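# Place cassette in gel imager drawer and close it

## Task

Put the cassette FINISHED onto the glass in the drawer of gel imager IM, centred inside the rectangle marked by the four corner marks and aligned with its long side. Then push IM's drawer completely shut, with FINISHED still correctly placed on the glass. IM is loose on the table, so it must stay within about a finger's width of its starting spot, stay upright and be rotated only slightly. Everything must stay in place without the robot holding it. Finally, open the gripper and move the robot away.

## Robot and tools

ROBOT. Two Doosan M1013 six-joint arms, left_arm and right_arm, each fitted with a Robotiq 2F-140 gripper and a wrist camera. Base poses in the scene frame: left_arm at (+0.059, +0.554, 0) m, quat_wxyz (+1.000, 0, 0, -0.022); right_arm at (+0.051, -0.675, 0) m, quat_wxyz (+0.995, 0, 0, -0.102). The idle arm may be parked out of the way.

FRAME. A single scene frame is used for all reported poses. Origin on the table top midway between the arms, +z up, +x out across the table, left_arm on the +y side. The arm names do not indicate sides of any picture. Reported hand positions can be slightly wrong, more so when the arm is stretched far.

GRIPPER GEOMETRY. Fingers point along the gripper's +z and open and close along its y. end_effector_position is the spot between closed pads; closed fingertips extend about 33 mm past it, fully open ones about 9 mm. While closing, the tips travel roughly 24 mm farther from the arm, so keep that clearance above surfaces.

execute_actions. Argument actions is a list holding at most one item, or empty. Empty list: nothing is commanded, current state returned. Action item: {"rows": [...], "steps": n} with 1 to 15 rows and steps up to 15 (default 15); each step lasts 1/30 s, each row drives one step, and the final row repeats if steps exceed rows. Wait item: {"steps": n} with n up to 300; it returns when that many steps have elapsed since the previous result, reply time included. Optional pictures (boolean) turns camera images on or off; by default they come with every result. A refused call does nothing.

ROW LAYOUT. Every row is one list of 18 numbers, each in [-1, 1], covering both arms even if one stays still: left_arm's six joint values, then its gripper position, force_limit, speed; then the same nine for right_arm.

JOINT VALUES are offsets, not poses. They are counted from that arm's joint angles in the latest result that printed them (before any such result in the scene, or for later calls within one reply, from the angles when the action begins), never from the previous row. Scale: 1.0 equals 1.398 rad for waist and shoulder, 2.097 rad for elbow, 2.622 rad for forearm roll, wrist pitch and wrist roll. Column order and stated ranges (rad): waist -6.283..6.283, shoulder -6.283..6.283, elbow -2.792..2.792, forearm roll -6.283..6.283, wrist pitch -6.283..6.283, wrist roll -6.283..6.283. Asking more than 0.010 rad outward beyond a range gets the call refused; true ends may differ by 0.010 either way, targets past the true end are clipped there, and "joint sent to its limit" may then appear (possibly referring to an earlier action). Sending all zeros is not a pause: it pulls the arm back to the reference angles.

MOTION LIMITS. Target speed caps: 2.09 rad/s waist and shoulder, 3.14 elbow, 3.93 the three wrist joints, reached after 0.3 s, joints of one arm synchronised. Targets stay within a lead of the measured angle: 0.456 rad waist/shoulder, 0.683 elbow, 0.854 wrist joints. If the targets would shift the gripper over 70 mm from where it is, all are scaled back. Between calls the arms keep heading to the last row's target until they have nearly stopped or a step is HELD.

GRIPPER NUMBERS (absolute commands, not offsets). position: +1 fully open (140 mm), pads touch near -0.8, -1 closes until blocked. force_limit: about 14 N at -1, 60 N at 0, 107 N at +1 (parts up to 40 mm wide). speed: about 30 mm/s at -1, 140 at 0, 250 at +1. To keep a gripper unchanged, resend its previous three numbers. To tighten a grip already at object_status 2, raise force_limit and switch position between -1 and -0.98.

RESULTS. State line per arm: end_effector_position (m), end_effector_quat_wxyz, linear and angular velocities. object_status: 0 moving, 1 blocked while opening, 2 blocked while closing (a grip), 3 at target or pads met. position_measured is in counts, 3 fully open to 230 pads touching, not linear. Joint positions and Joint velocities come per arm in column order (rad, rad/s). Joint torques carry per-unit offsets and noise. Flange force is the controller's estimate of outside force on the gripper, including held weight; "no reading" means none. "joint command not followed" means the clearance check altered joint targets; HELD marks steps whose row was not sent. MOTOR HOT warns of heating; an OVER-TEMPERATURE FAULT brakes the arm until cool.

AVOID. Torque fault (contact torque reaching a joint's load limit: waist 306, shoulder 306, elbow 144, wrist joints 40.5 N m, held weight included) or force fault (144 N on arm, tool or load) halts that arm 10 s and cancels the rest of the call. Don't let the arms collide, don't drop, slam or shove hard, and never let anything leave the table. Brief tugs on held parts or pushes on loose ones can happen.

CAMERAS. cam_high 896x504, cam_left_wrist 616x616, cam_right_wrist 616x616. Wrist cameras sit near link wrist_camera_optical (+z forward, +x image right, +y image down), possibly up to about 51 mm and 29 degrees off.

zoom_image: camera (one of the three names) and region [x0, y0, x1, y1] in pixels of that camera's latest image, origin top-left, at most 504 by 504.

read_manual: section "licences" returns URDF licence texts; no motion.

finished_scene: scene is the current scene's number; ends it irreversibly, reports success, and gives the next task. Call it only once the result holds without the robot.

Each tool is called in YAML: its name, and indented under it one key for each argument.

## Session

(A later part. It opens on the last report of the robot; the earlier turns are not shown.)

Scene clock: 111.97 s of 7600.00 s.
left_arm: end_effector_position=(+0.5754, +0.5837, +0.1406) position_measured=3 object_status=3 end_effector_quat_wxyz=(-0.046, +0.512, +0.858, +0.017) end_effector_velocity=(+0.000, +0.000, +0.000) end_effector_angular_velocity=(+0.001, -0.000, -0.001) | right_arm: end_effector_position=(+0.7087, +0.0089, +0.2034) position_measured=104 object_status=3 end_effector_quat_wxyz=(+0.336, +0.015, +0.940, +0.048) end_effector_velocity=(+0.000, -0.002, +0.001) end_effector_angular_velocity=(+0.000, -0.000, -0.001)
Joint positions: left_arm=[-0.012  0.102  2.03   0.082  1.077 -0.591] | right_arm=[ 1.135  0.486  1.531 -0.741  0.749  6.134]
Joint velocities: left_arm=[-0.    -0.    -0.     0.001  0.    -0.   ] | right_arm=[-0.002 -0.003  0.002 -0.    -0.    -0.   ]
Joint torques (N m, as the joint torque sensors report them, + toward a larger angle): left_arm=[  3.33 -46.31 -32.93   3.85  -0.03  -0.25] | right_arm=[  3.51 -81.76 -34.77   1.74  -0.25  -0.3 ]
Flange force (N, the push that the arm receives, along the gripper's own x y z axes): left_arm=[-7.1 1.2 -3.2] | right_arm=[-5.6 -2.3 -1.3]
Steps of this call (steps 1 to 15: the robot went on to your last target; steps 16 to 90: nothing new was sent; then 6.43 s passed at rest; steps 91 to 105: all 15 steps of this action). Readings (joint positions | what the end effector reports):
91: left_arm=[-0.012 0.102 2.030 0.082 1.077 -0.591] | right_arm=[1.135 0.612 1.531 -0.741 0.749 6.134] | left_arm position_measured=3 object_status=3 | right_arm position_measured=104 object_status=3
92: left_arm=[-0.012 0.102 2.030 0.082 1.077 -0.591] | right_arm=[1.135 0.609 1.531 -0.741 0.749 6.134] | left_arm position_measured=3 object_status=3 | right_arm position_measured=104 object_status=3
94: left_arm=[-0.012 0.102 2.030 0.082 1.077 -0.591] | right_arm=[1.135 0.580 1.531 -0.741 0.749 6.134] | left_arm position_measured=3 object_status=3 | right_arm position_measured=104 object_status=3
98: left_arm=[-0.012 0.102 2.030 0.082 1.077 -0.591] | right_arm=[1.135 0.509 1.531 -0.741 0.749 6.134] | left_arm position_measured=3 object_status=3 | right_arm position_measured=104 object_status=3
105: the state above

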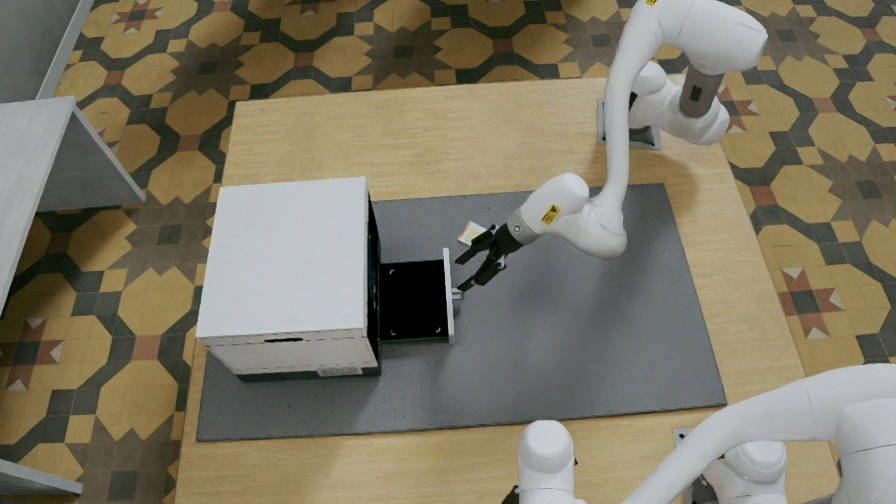

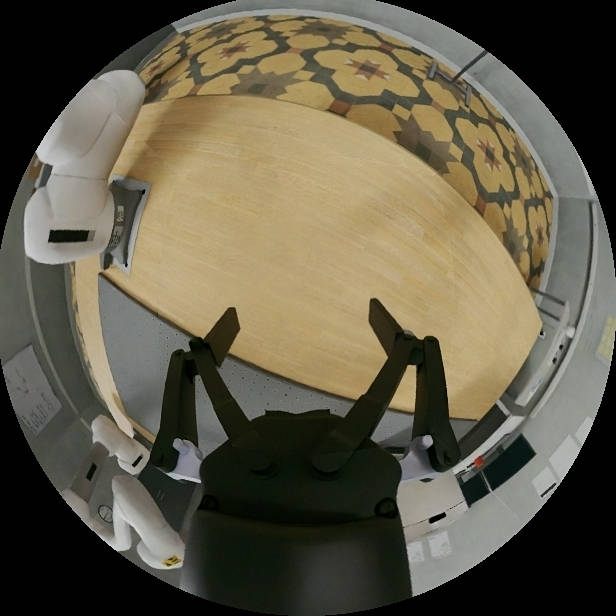

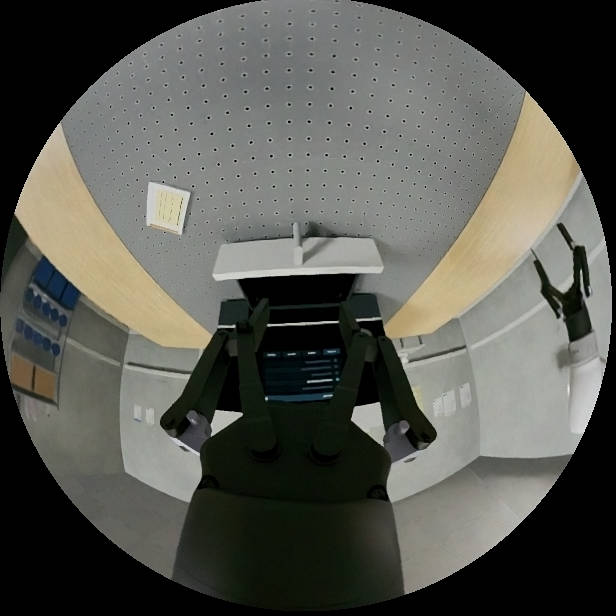

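execute_actions:
  actions:
    - {"rows":[[0,0,0,0,0,0,1,0,0,-0.2261,-0.0715,0.0043,0.2826,0.178,-0.7403,0.65,0,0]],"steps":15}
  pictures: false

execute_actions:
  actions:
    - {"steps":25}

Scene clock: 114.97 s of 7600.00 s.
left_arm: end_effector_position=(+0.5754, +0.5837, +0.1406) position_measured=3 object_status=3 end_effector_quat_wxyz=(-0.046, +0.512, +0.858, +0.017) end_effector_velocity=(+0.000, -0.001, +0.000) end_effector_angular_velocity=(-0.000, -0.000, -0.001) | right_arm: end_effector_position=(+0.6898, -0.1625, +0.1865) position_measured=47 object_status=3 end_effector_quat_wxyz=(+0.124, -0.090, +0.987, -0.048) end_effector_velocity=(-0.152, -0.289, +0.014) end_effector_angular_velocity=(-0.355, +1.298, +1.678)
Joint positions: left_arm=[-0.012  0.102  2.03   0.082  1.077 -0.591] | right_arm=[ 0.929  0.421  1.537 -0.258  1.053  5.369]
Joint velocities: left_arm=[-0.001 -0.     0.    -0.001 -0.     0.   ] | right_arm=[-0.5   -0.158  0.015  1.16   0.732 -2.891]
Joint torques (N m, as the joint torque sensors report them, + toward a larger angle): left_arm=[  3.39 -45.84 -32.53   3.84   0.17  -0.16] | right_arm=[  6.02 -80.06 -36.32   3.43   0.05  -0.46]
Flange force (N, the push that the arm receives, along the gripper's own x y z axes): left_arm=[-7.2 0.8 -3.7] | right_arm=[-4.6 -5.0 -1.0]
Steps of this call (steps 1 to 15: the robot went on to your last target; steps 16 to 75: nothing new was sent; steps 76 to 90: all 15 steps of this action). Readings (joint positions | what the end effector reports):
76: left_arm=[-0.012 0.102 2.030 0.082 1.077 -0.591] | right_arm=[1.135 0.486 1.531 -0.741 0.749 6.134] | left_arm position_measured=3 object_status=3 | right_arm position_measured=104 object_status=0
77: left_arm=[-0.012 0.102 2.030 0.082 1.077 -0.591] | right_arm=[1.133 0.485 1.531 -0.735 0.753 6.127] | left_arm position_measured=3 object_status=3 | right_arm position_measured=101 object_status=0
79: left_arm=[-0.012 0.102 2.030 0.082 1.077 -0.591] | right_arm=[1.112 0.479 1.532 -0.686 0.783 6.071] | left_arm position_measured=3 object_status=3 | right_arm position_measured=85 object_status=0
83: left_arm=[-0.012 0.102 2.030 0.082 1.077 -0.591] | right_arm=[1.046 0.458 1.533 -0.532 0.880 5.876] | left_arm position_measured=3 object_status=3 | right_arm position_measured=55 object_status=0
90: the state above

Scene clock: 115.80 s of 7600.00 s.
left_arm: end_effector_position=(+0.5754, +0.5837, +0.1406) position_measured=3 object_status=3 end_effector_quat_wxyz=(-0.046, +0.512, +0.858, +0.017) end_effector_velocity=(-0.000, +0.000, -0.000) end_effector_angular_velocity=(+0.001, +0.001, +0.002) | right_arm: end_effector_position=(+0.6504, -0.2105, +0.1997) position_measured=47 object_status=3 end_effector_quat_wxyz=(-0.000, -0.537, +0.844, +0.000) end_effector_velocity=(-0.000, +0.000, -0.000) end_effector_angular_velocity=(-0.000, -0.000, -0.001)
Joint positions: left_arm=[-0.012  0.102  2.03   0.082  1.077 -0.591] | right_arm=[0.819 0.386 1.54  0.    1.215 4.193]
Joint velocities: left_arm=[-0.     0.     0.     0.001  0.    -0.002] | right_arm=[ 0.     0.     0.    -0.    -0.     0.001]
Joint torques (N m, as the joint torque sensors report them, + toward a larger angle): left_arm=[  2.69 -45.54 -32.97   3.96   0.18  -0.19] | right_arm=[  3.72 -75.39 -36.81   4.01   0.4   -0.27]
Flange force (N, the push that the arm receives, along the gripper's own x y z axes): left_arm=[-5.5 0.7 -3.2] | right_arm=[1.9 -4.1 -3.4]
Steps of this call (steps 1 to 25: the robot went on to your last target). Readings (joint positions | what the end effector reports):
1: left_arm=[-0.012 0.102 2.030 0.082 1.077 -0.591] | right_arm=[0.912 0.416 1.537 -0.219 1.077 5.266] | left_arm position_measured=3 object_status=3 | right_arm position_measured=47 object_status=3
2: left_arm=[-0.012 0.102 2.030 0.082 1.077 -0.591] | right_arm=[0.896 0.411 1.538 -0.182 1.101 5.154] | left_arm position_measured=3 object_status=3 | right_arm position_measured=47 object_status=3
4: left_arm=[-0.012 0.102 2.030 0.082 1.077 -0.591] | right_arm=[0.869 0.402 1.538 -0.117 1.142 4.920] | left_arm position_measured=3 object_status=3 | right_arm position_measured=47 object_status=3
8: left_arm=[-0.012 0.102 2.030 0.082 1.077 -0.591] | right_arm=[0.834 0.391 1.539 -0.035 1.194 4.486] | left_arm position_measured=3 object_status=3 | right_arm position_measured=47 object_status=3
25: the state above

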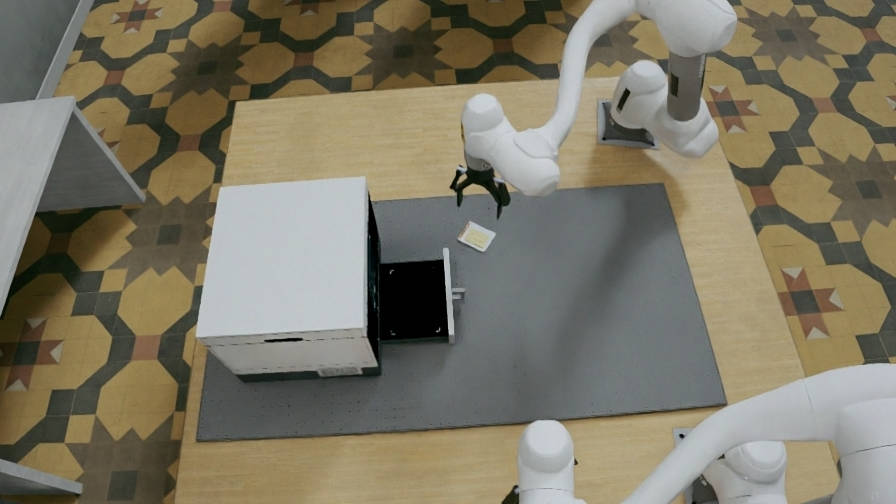

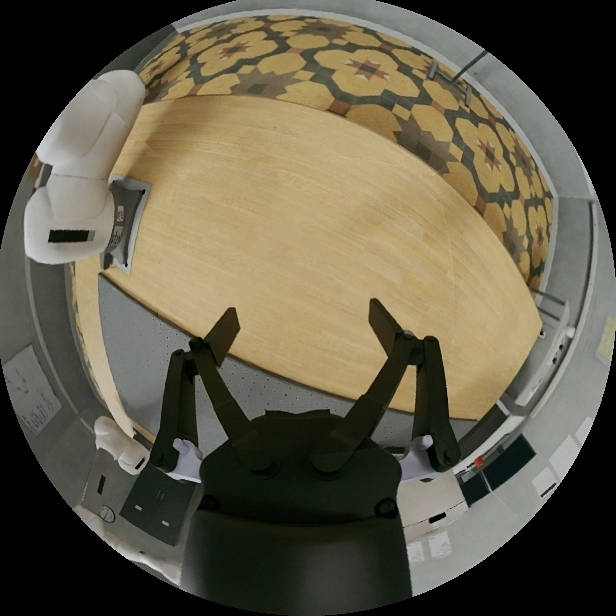

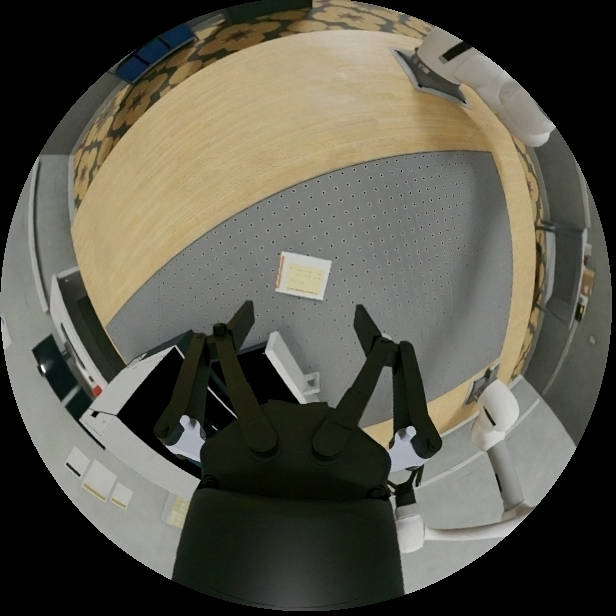

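zoom_image:
  camera: "cam_right_wrist"
  region: [230, 210, 390, 350]

Region (230, 210, 390, 350) of cam_right_wrist's 616x616 image, scaled by 3.150, with more detail than that image has; it fills the top 441 rows of this view, and the rest is white.

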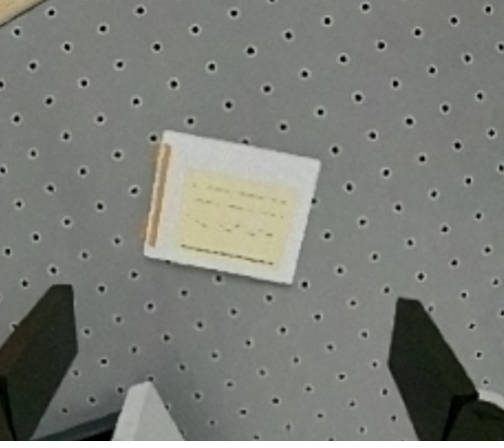

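execute_actions:
  actions:
    - {"rows":[[0,0,0,0,0,0,1,0,0,-0.0054,0.0527,0.0511,0,-0.069,0.0568,0.65,0,0]],"steps":15}
  pictures: false

execute_actions:
  actions:
    - {"steps":10}

zoom_image:
  camera: "cam_right_wrist"
  region: [220, 220, 400, 380]

Scene clock: 125.30 s of 7600.00 s.
left_arm: end_effector_position=(+0.5754, +0.5837, +0.1406) position_measured=3 object_status=3 end_effector_quat_wxyz=(-0.046, +0.512, +0.858, +0.017) end_effector_velocity=(+0.001, -0.001, +0.000) end_effector_angular_velocity=(-0.001, -0.001, -0.003) | right_arm: end_effector_position=(+0.6524, -0.2161, +0.0900) position_measured=47 object_status=3 end_effector_quat_wxyz=(+0.000, -0.469, +0.883, +0.000) end_effector_velocity=(+0.000, -0.000, -0.001) end_effector_angular_velocity=(-0.000, +0.000, -0.002)
Joint positions: left_arm=[-0.012  0.102  2.03   0.082  1.077 -0.591] | right_arm=[0.811 0.46  1.647 0.    1.035 4.342]
Joint velocities: left_arm=[-0.002  0.    -0.001 -0.001 -0.001  0.001] | right_arm=[-0.     0.002  0.001  0.    -0.002  0.001]
Joint torques (N m, as the joint torque sensors report them, + toward a larger angle): left_arm=[  3.38 -46.31 -33.08   3.81   0.03  -0.17] | right_arm=[  4.12 -80.86 -32.71   3.62   0.08  -0.25]
Flange force (N, the push that the arm receives, along the gripper's own x y z axes): left_arm=[-7.4 1.0 -2.8] | right_arm=[-3.5 -6.8 -3.2]
Steps of this call (steps 1 to 15: the robot went on to your last target; steps 16 to 90: nothing new was sent; then 6.00 s passed at rest; steps 91 to 105: all 15 steps of this action). Readings (joint positions | what the end effector reports):
91: left_arm=[-0.012 0.102 2.030 0.082 1.077 -0.591] | right_arm=[0.819 0.386 1.540 0.000 1.215 4.193] | left_arm position_measured=3 object_status=3 | right_arm position_measured=47 object_status=3
92: left_arm=[-0.012 0.102 2.030 0.082 1.077 -0.591] | right_arm=[0.818 0.389 1.543 0.001 1.209 4.199] | left_arm position_measured=3 object_status=3 | right_arm position_measured=47 object_status=3
94: left_arm=[-0.012 0.102 2.030 0.082 1.077 -0.591] | right_arm=[0.816 0.410 1.574 0.001 1.156 4.243] | left_arm position_measured=3 object_status=3 | right_arm position_measured=47 object_status=3
98: left_arm=[-0.012 0.102 2.030 0.082 1.077 -0.591] | right_arm=[0.812 0.453 1.637 0.000 1.053 4.327] | left_arm position_measured=3 object_status=3 | right_arm position_measured=47 object_status=3
105: the state above

Scene clock: 125.63 s of 7600.00 s.
left_arm: end_effector_position=(+0.5754, +0.5837, +0.1406) position_measured=3 object_status=3 end_effector_quat_wxyz=(-0.046, +0.512, +0.858, +0.017) end_effector_velocity=(-0.000, +0.001, -0.000) end_effector_angular_velocity=(+0.001, +0.000, +0.001) | right_arm: end_effector_position=(+0.6524, -0.2162, +0.0898) position_measured=47 object_status=3 end_effector_quat_wxyz=(-0.000, -0.469, +0.883, +0.000) end_effector_velocity=(+0.001, +0.000, +0.001) end_effector_angular_velocity=(+0.001, -0.002, -0.001)
Joint positions: left_arm=[-0.012  0.102  2.03   0.082  1.077 -0.591] | right_arm=[0.811 0.46  1.647 0.    1.035 4.342]
Joint velocities: left_arm=[ 0.001  0.     0.001  0.001 -0.     0.   ] | right_arm=[-0.001 -0.001 -0.001  0.    -0.     0.001]
Joint torques (N m, as the joint torque sensors report them, + toward a larger angle): left_arm=[  2.85 -47.16 -32.85   3.81   0.15  -0.21] | right_arm=[  3.72 -78.98 -33.57   3.57   0.29  -0.21]
Flange force (N, the push that the arm receives, along the gripper's own x y z axes): left_arm=[-6.7 3.0 -2.0] | right_arm=[0.9 -4.5 -3.7]
Steps of this call (steps 1 to 10: the robot went on to your last target). Readings (joint positions | what the end effector reports):
1: left_arm=[-0.012 0.102 2.030 0.082 1.077 -0.591] | right_arm=[0.811 0.460 1.647 0.000 1.035 4.342] | left_arm position_measured=3 object_status=3 | right_arm position_measured=47 object_status=3
2: left_arm=[-0.012 0.102 2.030 0.082 1.077 -0.591] | right_arm=[0.811 0.460 1.647 0.000 1.035 4.342] | left_arm position_measured=3 object_status=3 | right_arm position_measured=47 object_status=3
4: left_arm=[-0.012 0.102 2.030 0.082 1.077 -0.591] | right_arm=[0.811 0.460 1.647 0.000 1.035 4.342] | left_arm position_measured=3 object_status=3 | right_arm position_measured=47 object_status=3
8: left_arm=[-0.012 0.102 2.030 0.082 1.077 -0.591] | right_arm=[0.811 0.460 1.647 0.000 1.035 4.342] | left_arm position_measured=3 object_status=3 | right_arm position_measured=47 object_status=3
10: the state above

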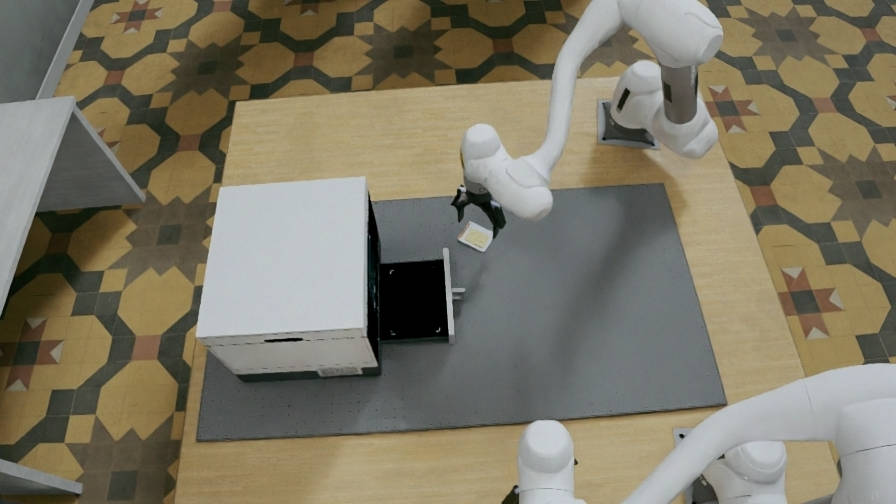

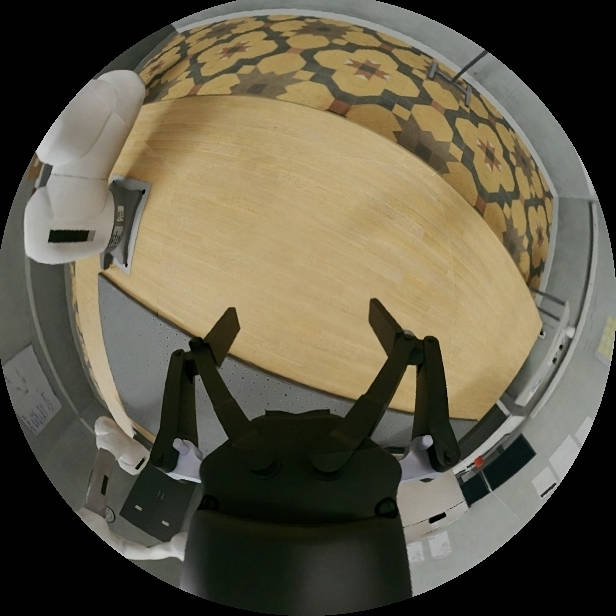

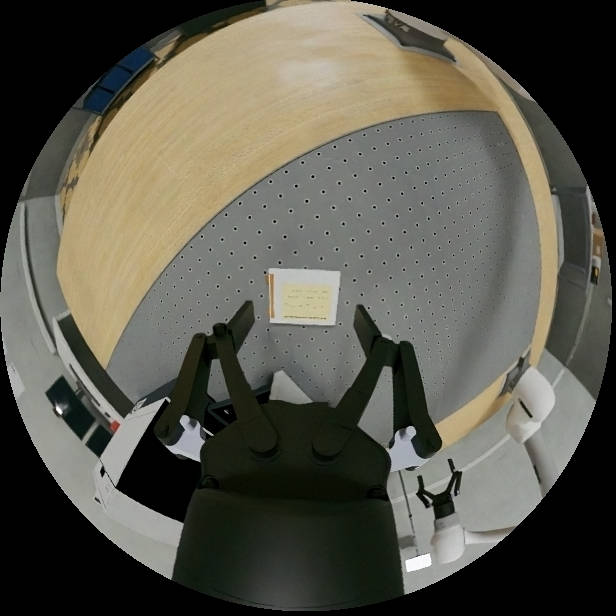

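Region (220, 220, 400, 380) of cam_right_wrist's 616x616 image, scaled by 2.800, with more detail than that image has.

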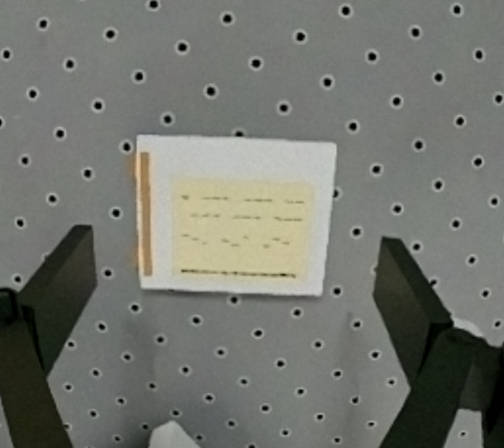

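execute_actions:
  actions:
    - {"rows":[[0,0,0,0,0,0,1,0,0,0,0.0283,0.0154,0,-0.0274,0,0.65,0,0]],"steps":15}
  pictures: false

execute_actions:
  actions:
    - {"rows":[[0,0,0,0,0,0,1,0,0,0,0.0043,0.002,0,-0.0039,0,0.65,0,0]],"steps":12}

zoom_image:
  camera: "cam_right_wrist"
  region: [220, 240, 400, 400]

Scene clock: 135.33 s of 7600.00 s.
left_arm: end_effector_position=(+0.5754, +0.5837, +0.1406) position_measured=3 object_status=3 end_effector_quat_wxyz=(-0.046, +0.512, +0.858, +0.017) end_effector_velocity=(+0.000, -0.000, +0.000) end_effector_angular_velocity=(+0.000, -0.000, -0.002) | right_arm: end_effector_position=(+0.6524, -0.2162, +0.0448) position_measured=47 object_status=3 end_effector_quat_wxyz=(-0.000, -0.469, +0.883, +0.000) end_effector_velocity=(+0.000, +0.001, -0.001) end_effector_angular_velocity=(+0.000, +0.001, -0.000)
Joint positions: left_arm=[-0.012  0.102  2.03   0.082  1.077 -0.591] | right_arm=[0.811 0.5   1.679 0.    0.963 4.342]
Joint velocities: left_arm=[-0.001  0.    -0.001  0.     0.001  0.001] | right_arm=[ 0.001  0.001 -0.001  0.001  0.     0.001]
Joint torques (N m, as the joint torque sensors report them, + toward a larger angle): left_arm=[  3.62 -46.38 -32.89   3.74   0.    -0.21] | right_arm=[  3.9  -81.04 -32.09   3.52   0.26  -0.28]
Flange force (N, the push that the arm receives, along the gripper's own x y z axes): left_arm=[-7.9 1.1 -3.1] | right_arm=[0.8 -4.7 -3.8]
Steps of this call (steps 1 to 15: the robot went on to your last target; steps 16 to 90: nothing new was sent; then 6.20 s passed at rest; steps 91 to 105: all 15 steps of this action). Readings (joint positions | what the end effector reports):
91: left_arm=[-0.012 0.102 2.030 0.082 1.077 -0.591] | right_arm=[0.811 0.460 1.647 0.000 1.034 4.342] | left_arm position_measured=3 object_status=3 | right_arm position_measured=47 object_status=3
92: left_arm=[-0.012 0.102 2.030 0.082 1.077 -0.591] | right_arm=[0.811 0.464 1.650 0.000 1.027 4.342] | left_arm position_measured=3 object_status=3 | right_arm position_measured=47 object_status=3
94: left_arm=[-0.012 0.102 2.030 0.082 1.077 -0.591] | right_arm=[0.811 0.487 1.669 0.000 0.986 4.342] | left_arm position_measured=3 object_status=3 | right_arm position_measured=47 object_status=3
98: left_arm=[-0.012 0.102 2.030 0.082 1.077 -0.591] | right_arm=[0.811 0.499 1.679 0.000 0.963 4.342] | left_arm position_measured=3 object_status=3 | right_arm position_measured=47 object_status=3
105: the state above

Scene clock: 135.73 s of 7600.00 s.
left_arm: end_effector_position=(+0.5754, +0.5837, +0.1406) position_measured=3 object_status=3 end_effector_quat_wxyz=(-0.046, +0.512, +0.858, +0.017) end_effector_velocity=(+0.001, +0.000, +0.001) end_effector_angular_velocity=(-0.001, -0.002, -0.001) | right_arm: end_effector_position=(+0.6524, -0.2162, +0.0383) position_measured=47 object_status=3 end_effector_quat_wxyz=(-0.000, -0.469, +0.883, +0.000) end_effector_velocity=(-0.001, -0.000, -0.001) end_effector_angular_velocity=(-0.001, +0.001, -0.001)
Joint positions: left_arm=[-0.012  0.102  2.03   0.082  1.077 -0.591] | right_arm=[0.811 0.506 1.684 0.    0.953 4.342]
Joint velocities: left_arm=[ 0.001 -0.    -0.001 -0.001 -0.     0.002] | right_arm=[ 0.     0.     0.001  0.    -0.     0.001]
Joint torques (N m, as the joint torque sensors report them, + toward a larger angle): left_arm=[  3.27 -45.84 -32.85   3.83   0.1   -0.11] | right_arm=[  3.7  -81.47 -31.65   3.41   0.25  -0.34]
Flange force (N, the push that the arm receives, along the gripper's own x y z axes): left_arm=[-6.6 0.4 -3.6] | right_arm=[0.5 -4.5 -3.5]
Steps of this call (steps 1 to 12: all 12 steps of this action). Readings (joint positions | what the end effector reports):
1: left_arm=[-0.012 0.102 2.030 0.082 1.077 -0.591] | right_arm=[0.811 0.500 1.679 0.000 0.963 4.342] | left_arm position_measured=3 object_status=3 | right_arm position_measured=47 object_status=3
2: left_arm=[-0.012 0.102 2.030 0.082 1.077 -0.591] | right_arm=[0.811 0.501 1.681 0.000 0.959 4.342] | left_arm position_measured=3 object_status=3 | right_arm position_measured=47 object_status=3
4: left_arm=[-0.012 0.102 2.030 0.082 1.077 -0.591] | right_arm=[0.811 0.505 1.683 0.000 0.954 4.342] | left_arm position_measured=3 object_status=3 | right_arm position_measured=47 object_status=3
8: left_arm=[-0.012 0.102 2.030 0.082 1.077 -0.591] | right_arm=[0.811 0.506 1.683 0.000 0.953 4.342] | left_arm position_measured=3 object_status=3 | right_arm position_measured=47 object_status=3
12: the state above

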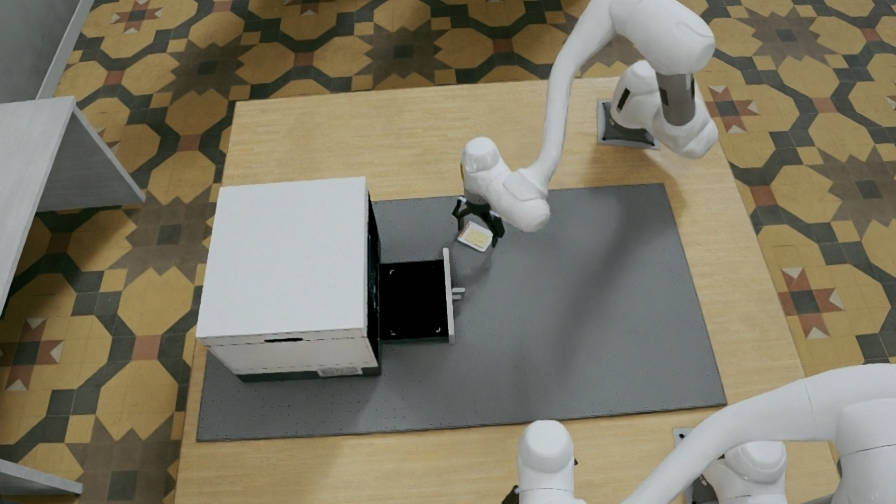

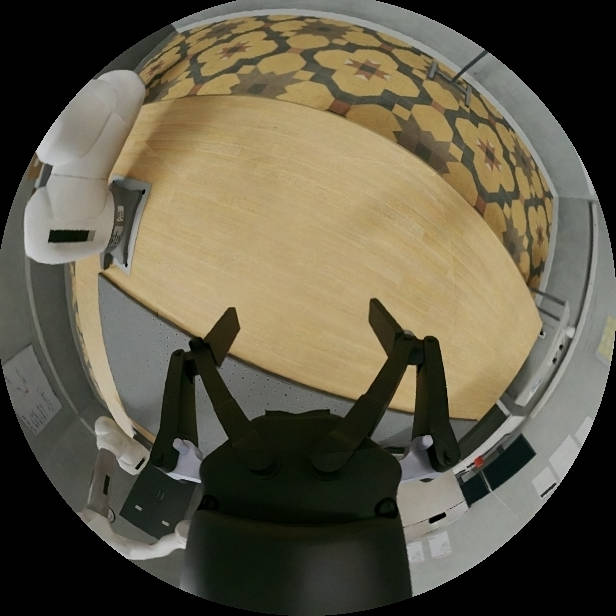

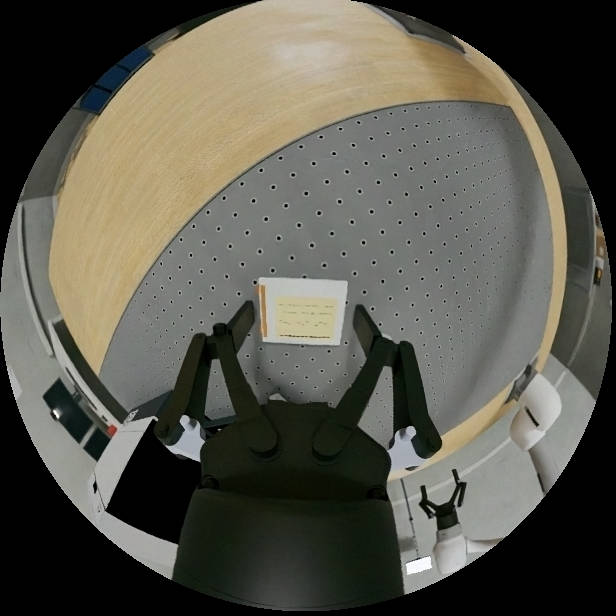

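Region (220, 240, 400, 400) of cam_right_wrist's 616x616 image, scaled by 2.800, with more detail than that image has.

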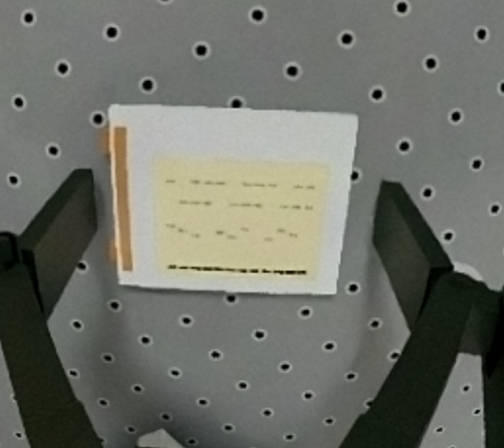

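execute_actions:
  actions:
    - {"rows":[[0,0,0,0,0,0,1,0,0,0,0,0,0,0,0,-1,-0.3,-0.8]],"steps":15}
  pictures: false

execute_actions:
  actions:
    - {"steps":12}
  pictures: false

execute_actions:
  actions:
    - {"rows":[[0,0,0,0,0,0,1,0,0,0,0,0,0,0,0,-0.98,0.2,-0.8]],"steps":12}

Scene clock: 138.13 s of 7600.00 s.
left_arm: end_effector_position=(+0.5754, +0.5837, +0.1406) position_measured=3 object_status=3 end_effector_quat_wxyz=(-0.046, +0.512, +0.858, +0.017) end_effector_velocity=(+0.000, -0.001, +0.000) end_effector_angular_velocity=(+0.000, -0.000, -0.001) | right_arm: end_effector_position=(+0.6524, -0.2162, +0.0384) position_measured=85 object_status=0 end_effector_quat_wxyz=(-0.000, -0.469, +0.883, +0.000) end_effector_velocity=(-0.000, -0.001, -0.000) end_effector_angular_velocity=(-0.000, +0.001, -0.001)
Joint positions: left_arm=[-0.012  0.102  2.03   0.082  1.077 -0.591] | right_arm=[0.811 0.506 1.684 0.    0.953 4.342]
Joint velocities: left_arm=[-0.002  0.    -0.001  0.     0.    -0.001] | right_arm=[-0.001  0.     0.001  0.     0.001 -0.   ]
Joint torques (N m, as the joint torque sensors report them, + toward a larger angle): left_arm=[  2.97 -46.66 -32.78   3.9   -0.06  -0.08] | right_arm=[  3.68 -60.89 -23.15   3.52  -2.15  -0.26]
Flange force (N, the push that the arm receives, along the gripper's own x y z axes): left_arm=[-7.0 2.2 -3.2] | right_arm=[5.8 -3.2 -29.9]
Steps of this call (steps 1 to 15: the robot went on to your last target; steps 16 to 57: nothing new was sent; steps 58 to 72: all 15 steps of this action). Readings (joint positions | what the end effector reports):
58: left_arm=[-0.012 0.102 2.030 0.082 1.077 -0.591] | right_arm=[0.811 0.506 1.684 0.000 0.953 4.342] | left_arm position_measured=3 object_status=3 | right_arm position_measured=47 object_status=0
59: left_arm=[-0.012 0.102 2.030 0.082 1.077 -0.591] | right_arm=[0.811 0.506 1.684 0.000 0.953 4.342] | left_arm position_measured=3 object_status=3 | right_arm position_measured=49 object_status=0
61: left_arm=[-0.012 0.102 2.030 0.082 1.077 -0.591] | right_arm=[0.811 0.506 1.684 0.000 0.953 4.342] | left_arm position_measured=3 object_status=3 | right_arm position_measured=54 object_status=0
65: left_arm=[-0.012 0.102 2.030 0.082 1.077 -0.591] | right_arm=[0.811 0.506 1.684 0.000 0.953 4.342] | left_arm position_measured=3 object_status=3 | right_arm position_measured=66 object_status=0
72: the state above

Scene clock: 138.53 s of 7600.00 s.
left_arm: end_effector_position=(+0.5754, +0.5837, +0.1406) position_measured=3 object_status=3 end_effector_quat_wxyz=(-0.046, +0.512, +0.858, +0.017) end_effector_velocity=(-0.000, -0.000, -0.000) end_effector_angular_velocity=(+0.000, -0.000, -0.001) | right_arm: end_effector_position=(+0.6524, -0.2162, +0.0384) position_measured=86 object_status=2 end_effector_quat_wxyz=(-0.000, -0.469, +0.883, +0.000) end_effector_velocity=(-0.002, -0.000, -0.001) end_effector_angular_velocity=(-0.001, +0.002, +0.000)
Joint positions: left_arm=[-0.012  0.102  2.03   0.082  1.077 -0.591] | right_arm=[0.811 0.506 1.684 0.    0.953 4.342]
Joint velocities: left_arm=[-0.001 -0.     0.001  0.    -0.001 -0.   ] | right_arm=[0.001 0.    0.002 0.001 0.    0.001]
Joint torques (N m, as the joint torque sensors report them, + toward a larger angle): left_arm=[  3.26 -45.85 -33.29   3.96   0.06  -0.18] | right_arm=[  4.32 -61.14 -24.05   3.86  -2.29  -0.25]
Flange force (N, the push that the arm receives, along the gripper's own x y z axes): left_arm=[-6.6 -0.1 -2.9] | right_arm=[8.3 -2.9 -31.0]
Steps of this call (steps 1 to 12: the robot went on to your last target). Readings (joint positions | what the end effector reports):
1: left_arm=[-0.012 0.102 2.030 0.082 1.077 -0.591] | right_arm=[0.811 0.506 1.684 0.000 0.953 4.342] | left_arm position_measured=3 object_status=3 | right_arm position_measured=86 object_status=0
2: left_arm=[-0.012 0.102 2.030 0.082 1.077 -0.591] | right_arm=[0.811 0.506 1.684 0.000 0.953 4.342] | left_arm position_measured=3 object_status=3 | right_arm position_measured=86 object_status=0
4: left_arm=[-0.012 0.102 2.030 0.082 1.077 -0.591] | right_arm=[0.811 0.506 1.684 0.000 0.953 4.342] | left_arm position_measured=3 object_status=3 | right_arm position_measured=86 object_status=0
8: left_arm=[-0.012 0.102 2.030 0.082 1.077 -0.591] | right_arm=[0.811 0.506 1.684 0.000 0.953 4.342] | left_arm position_measured=3 object_status=3 | right_arm position_measured=86 object_status=2
12: the state above

Scene clock: 138.93 s of 7600.00 s.
left_arm: end_effector_position=(+0.5754, +0.5837, +0.1406) position_measured=3 object_status=3 end_effector_quat_wxyz=(-0.046, +0.512, +0.858, +0.017) end_effector_velocity=(-0.000, +0.000, -0.000) end_effector_angular_velocity=(+0.000, +0.000, +0.001) | right_arm: end_effector_position=(+0.6524, -0.2161, +0.0384) position_measured=88 object_status=2 end_effector_quat_wxyz=(+0.000, -0.469, +0.883, +0.000) end_effector_velocity=(-0.001, +0.001, -0.001) end_effector_angular_velocity=(-0.001, +0.001, +0.002)
Joint positions: left_arm=[-0.012  0.102  2.03   0.082  1.077 -0.591] | right_arm=[0.811 0.506 1.683 0.    0.953 4.342]
Joint velocities: left_arm=[ 0.     0.    -0.     0.     0.    -0.001] | right_arm=[ 0.002  0.001 -0.001  0.     0.    -0.   ]
Joint torques (N m, as the joint torque sensors report them, + toward a larger angle): left_arm=[  3.61 -45.67 -33.03   3.86   0.09  -0.3 ] | right_arm=[  5.46 -50.44 -18.51   3.9   -2.72  -0.15]
Flange force (N, the push that the arm receives, along the gripper's own x y z axes): left_arm=[-6.6 -0.1 -3.4] | right_arm=[10.0 -3.9 -45.4]
Steps of this call (steps 1 to 12: all 12 steps of this action). Readings (joint positions | what the end effector reports):
1: left_arm=[-0.012 0.102 2.030 0.082 1.077 -0.591] | right_arm=[0.811 0.506 1.683 0.000 0.953 4.342] | left_arm position_measured=3 object_status=3 | right_arm position_measured=86 object_status=0
2: left_arm=[-0.012 0.102 2.030 0.082 1.077 -0.591] | right_arm=[0.811 0.506 1.683 0.000 0.953 4.342] | left_arm position_measured=3 object_status=3 | right_arm position_measured=88 object_status=0
4: left_arm=[-0.012 0.102 2.030 0.082 1.077 -0.591] | right_arm=[0.811 0.506 1.683 0.000 0.953 4.342] | left_arm position_measured=3 object_status=3 | right_arm position_measured=88 object_status=0
8: left_arm=[-0.012 0.102 2.030 0.082 1.077 -0.591] | right_arm=[0.811 0.506 1.683 0.000 0.953 4.342] | left_arm position_measured=3 object_status=3 | right_arm position_measured=88 object_status=2
12: the state above

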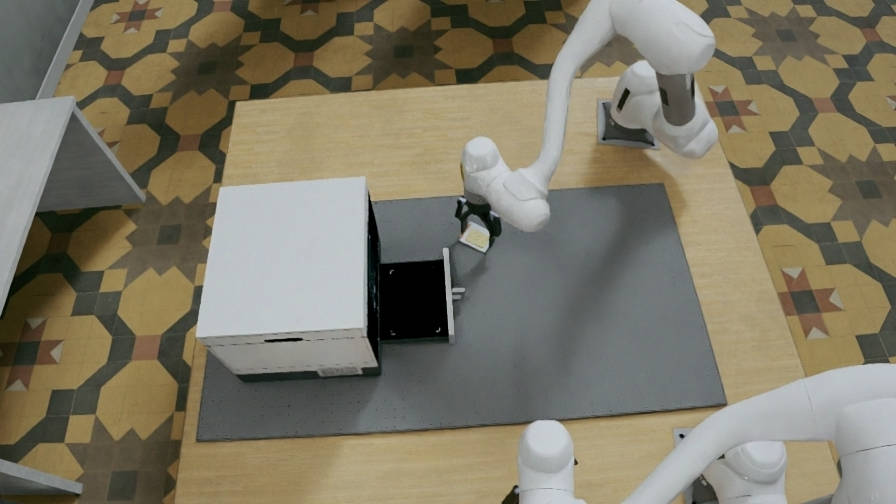

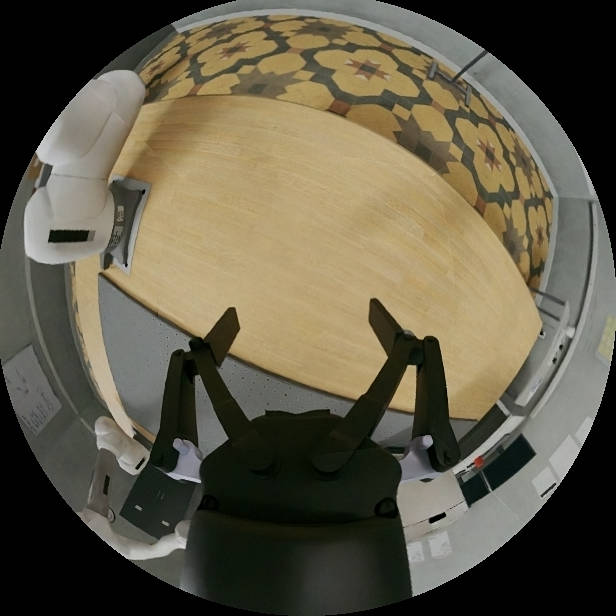

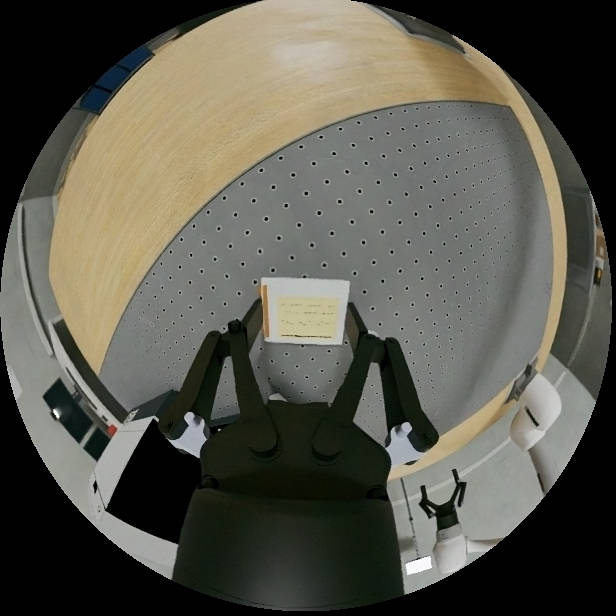

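execute_actions:
  actions:
    - {"rows":[[0,0,0,0,0,0,1,0,0,0,-0.0007,-0.0003,0,0.0006,0,-0.98,0.2,-0.8],[0,0,0,0,0,0,1,0,0,0,-0.0014,-0.0007,0,0.0013,0,-0.98,0.2,-0.8],[0,0,0,0,0,0,1,0,0,0,-0.0014,-0.0007,0,0.0013,0,-0.98,0.2,-0.8],[0,0,0,0,0,0,1,0,0,0,-0.0014,-0.0007,0,0.0013,0,-0.98,0.2,-0.8],[0,0,0,0,0,0,1,0,0,0,-0.0014,-0.0007,0,0.0013,0,-0.98,0.2,-0.8],[0,0,0,0,0,0,1,0,0,0,-0.0014,-0.0007,0,0.0013,0,-0.98,0.2,-0.8],[0,0,0,0,0,0,1,0,0,0,-0.0028,-0.0013,0,0.0026,0,-0.98,0.2,-0.8],[0,0,0,0,0,0,1,0,0,0,-0.0043,-0.002,0,0.0039,0,-0.98,0.2,-0.8]],"steps":15}
  pictures: false

execute_actions:
  actions:
    - {"rows":[[0,0,0,0,0,0,1,0,0,0,-0.006,-0.003,0,0.0056,0,-0.98,0.2,-0.8],[0,0,0,0,0,0,1,0,0,0,-0.012,-0.006,0,0.0112,0,-0.98,0.2,-0.8],[0,0,0,0,0,0,1,0,0,0,-0.018,-0.0095,0,0.0172,0,-0.98,0.2,-0.8],[0,0,0,0,0,0,1,0,0,0,-0.024,-0.013,0,0.0232,0,-0.98,0.2,-0.8],[0,0,0,0,0,0,1,0,0,0,-0.0283,-0.0154,0,0.0274,0,-0.98,0.2,-0.8]],"steps":15}

Scene clock: 144.10 s of 7600.00 s.
left_arm: end_effector_position=(+0.5754, +0.5837, +0.1406) position_measured=3 object_status=3 end_effector_quat_wxyz=(-0.046, +0.512, +0.858, +0.017) end_effector_velocity=(-0.001, -0.000, -0.001) end_effector_angular_velocity=(+0.000, +0.002, +0.002) | right_arm: end_effector_position=(+0.6524, -0.2162, +0.0448) position_measured=89 object_status=2 end_effector_quat_wxyz=(-0.000, -0.469, +0.883, +0.000) end_effector_velocity=(+0.001, +0.000, +0.001) end_effector_angular_velocity=(+0.000, -0.001, -0.001)
Joint positions: left_arm=[-0.012  0.102  2.03   0.082  1.077 -0.591] | right_arm=[0.811 0.5   1.679 0.    0.963 4.342]
Joint velocities: left_arm=[-0.001  0.     0.001 -0.     0.001 -0.002] | right_arm=[-0.    -0.001 -0.002  0.     0.002  0.001]
Joint torques (N m, as the joint torque sensors report them, + toward a larger angle): left_arm=[  3.1  -46.09 -32.81   3.87   0.02  -0.1 ] | right_arm=[  3.13 -82.28 -32.27   3.35   0.53  -0.26]
Flange force (N, the push that the arm receives, along the gripper's own x y z axes): left_arm=[-6.8 1.1 -3.3] | right_arm=[-0.6 -4.3 -1.7]
Steps of this call (steps 1 to 15: the robot went on to your last target; steps 16 to 90: nothing new was sent; then 1.67 s passed at rest; steps 91 to 105: all 15 steps of this action). Readings (joint positions | what the end effector reports):
91: left_arm=[-0.012 0.102 2.030 0.082 1.077 -0.591] | right_arm=[0.811 0.506 1.684 0.000 0.953 4.342] | left_arm position_measured=3 object_status=3 | right_arm position_measured=88 object_status=2
92: left_arm=[-0.012 0.102 2.030 0.082 1.077 -0.591] | right_arm=[0.811 0.505 1.684 0.000 0.953 4.342] | left_arm position_measured=3 object_status=3 | right_arm position_measured=88 object_status=2
94: left_arm=[-0.012 0.102 2.030 0.082 1.077 -0.591] | right_arm=[0.811 0.505 1.683 0.000 0.954 4.342] | left_arm position_measured=3 object_status=3 | right_arm position_measured=89 object_status=2
98: left_arm=[-0.012 0.102 2.030 0.082 1.077 -0.591] | right_arm=[0.811 0.503 1.682 0.000 0.957 4.342] | left_arm position_measured=3 object_status=3 | right_arm position_measured=89 object_status=2
105: the state above

Scene clock: 144.60 s of 7600.00 s.
left_arm: end_effector_position=(+0.5754, +0.5837, +0.1406) position_measured=3 object_status=3 end_effector_quat_wxyz=(-0.046, +0.512, +0.858, +0.017) end_effector_velocity=(-0.000, +0.000, -0.000) end_effector_angular_velocity=(+0.001, +0.000, -0.000) | right_arm: end_effector_position=(+0.6524, -0.2162, +0.0898) position_measured=89 object_status=2 end_effector_quat_wxyz=(-0.000, -0.469, +0.883, +0.000) end_effector_velocity=(+0.000, -0.000, -0.000) end_effector_angular_velocity=(-0.000, +0.001, +0.000)
Joint positions: left_arm=[-0.012  0.102  2.03   0.082  1.077 -0.591] | right_arm=[0.811 0.46  1.647 0.    1.034 4.342]
Joint velocities: left_arm=[-0.    -0.     0.001  0.001 -0.    -0.   ] | right_arm=[-0.     0.001 -0.     0.     0.    -0.   ]
Joint torques (N m, as the joint torque sensors report them, + toward a larger angle): left_arm=[  2.93 -46.92 -32.92   3.72   0.11  -0.17] | right_arm=[  3.87 -81.59 -33.57   3.6    0.27  -0.19]
Flange force (N, the push that the arm receives, along the gripper's own x y z axes): left_arm=[-7.0 2.3 -2.2] | right_arm=[-2.4 -6.0 -1.5]
Steps of this call (steps 1 to 15: all 15 steps of this action). Readings (joint positions | what the end effector reports):
1: left_arm=[-0.012 0.102 2.030 0.082 1.077 -0.591] | right_arm=[0.811 0.499 1.679 0.000 0.963 4.342] | left_arm position_measured=3 object_status=3 | right_arm position_measured=89 object_status=2
2: left_arm=[-0.012 0.102 2.030 0.082 1.077 -0.591] | right_arm=[0.811 0.497 1.678 0.000 0.968 4.342] | left_arm position_measured=3 object_status=3 | right_arm position_measured=89 object_status=2
4: left_arm=[-0.012 0.102 2.030 0.082 1.077 -0.591] | right_arm=[0.811 0.486 1.669 0.000 0.987 4.342] | left_arm position_measured=3 object_status=3 | right_arm position_measured=89 object_status=2
8: left_arm=[-0.012 0.102 2.030 0.082 1.077 -0.591] | right_arm=[0.811 0.462 1.649 0.000 1.030 4.342] | left_arm position_measured=3 object_status=3 | right_arm position_measured=89 object_status=2
15: the state above

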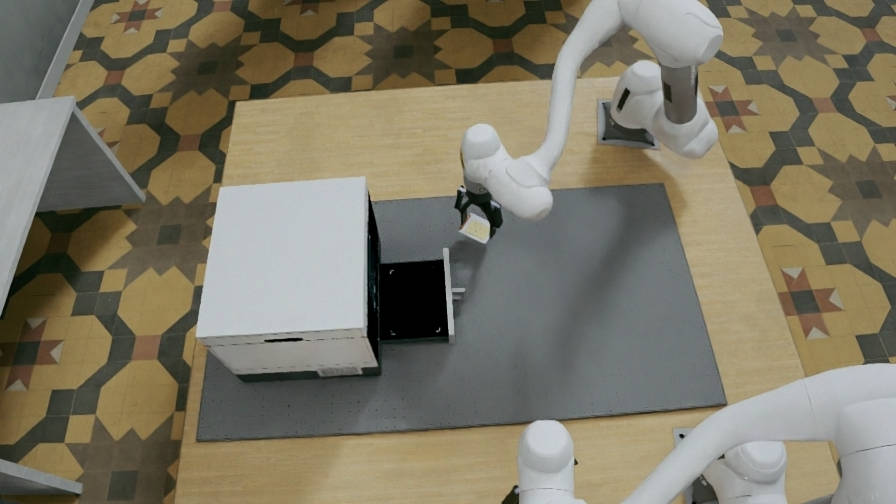

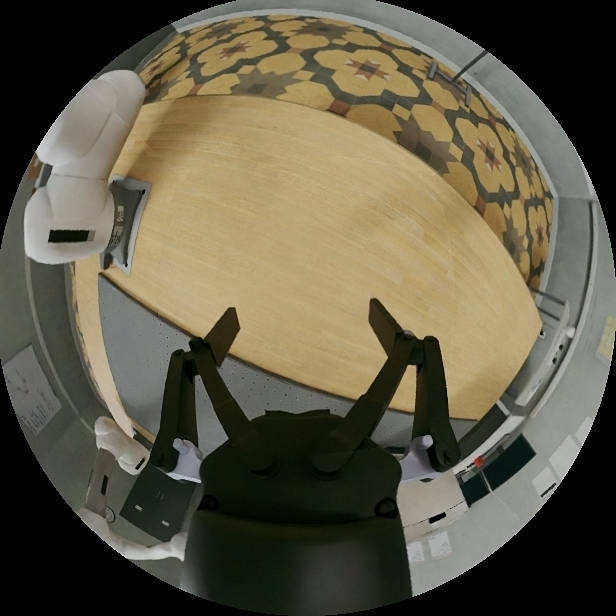

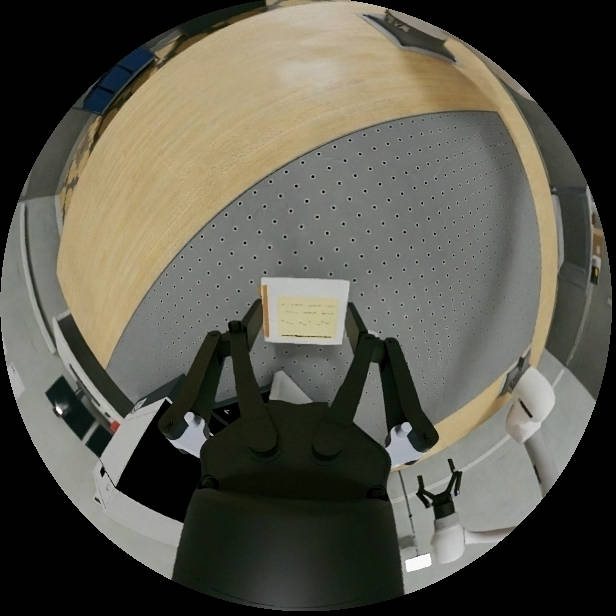

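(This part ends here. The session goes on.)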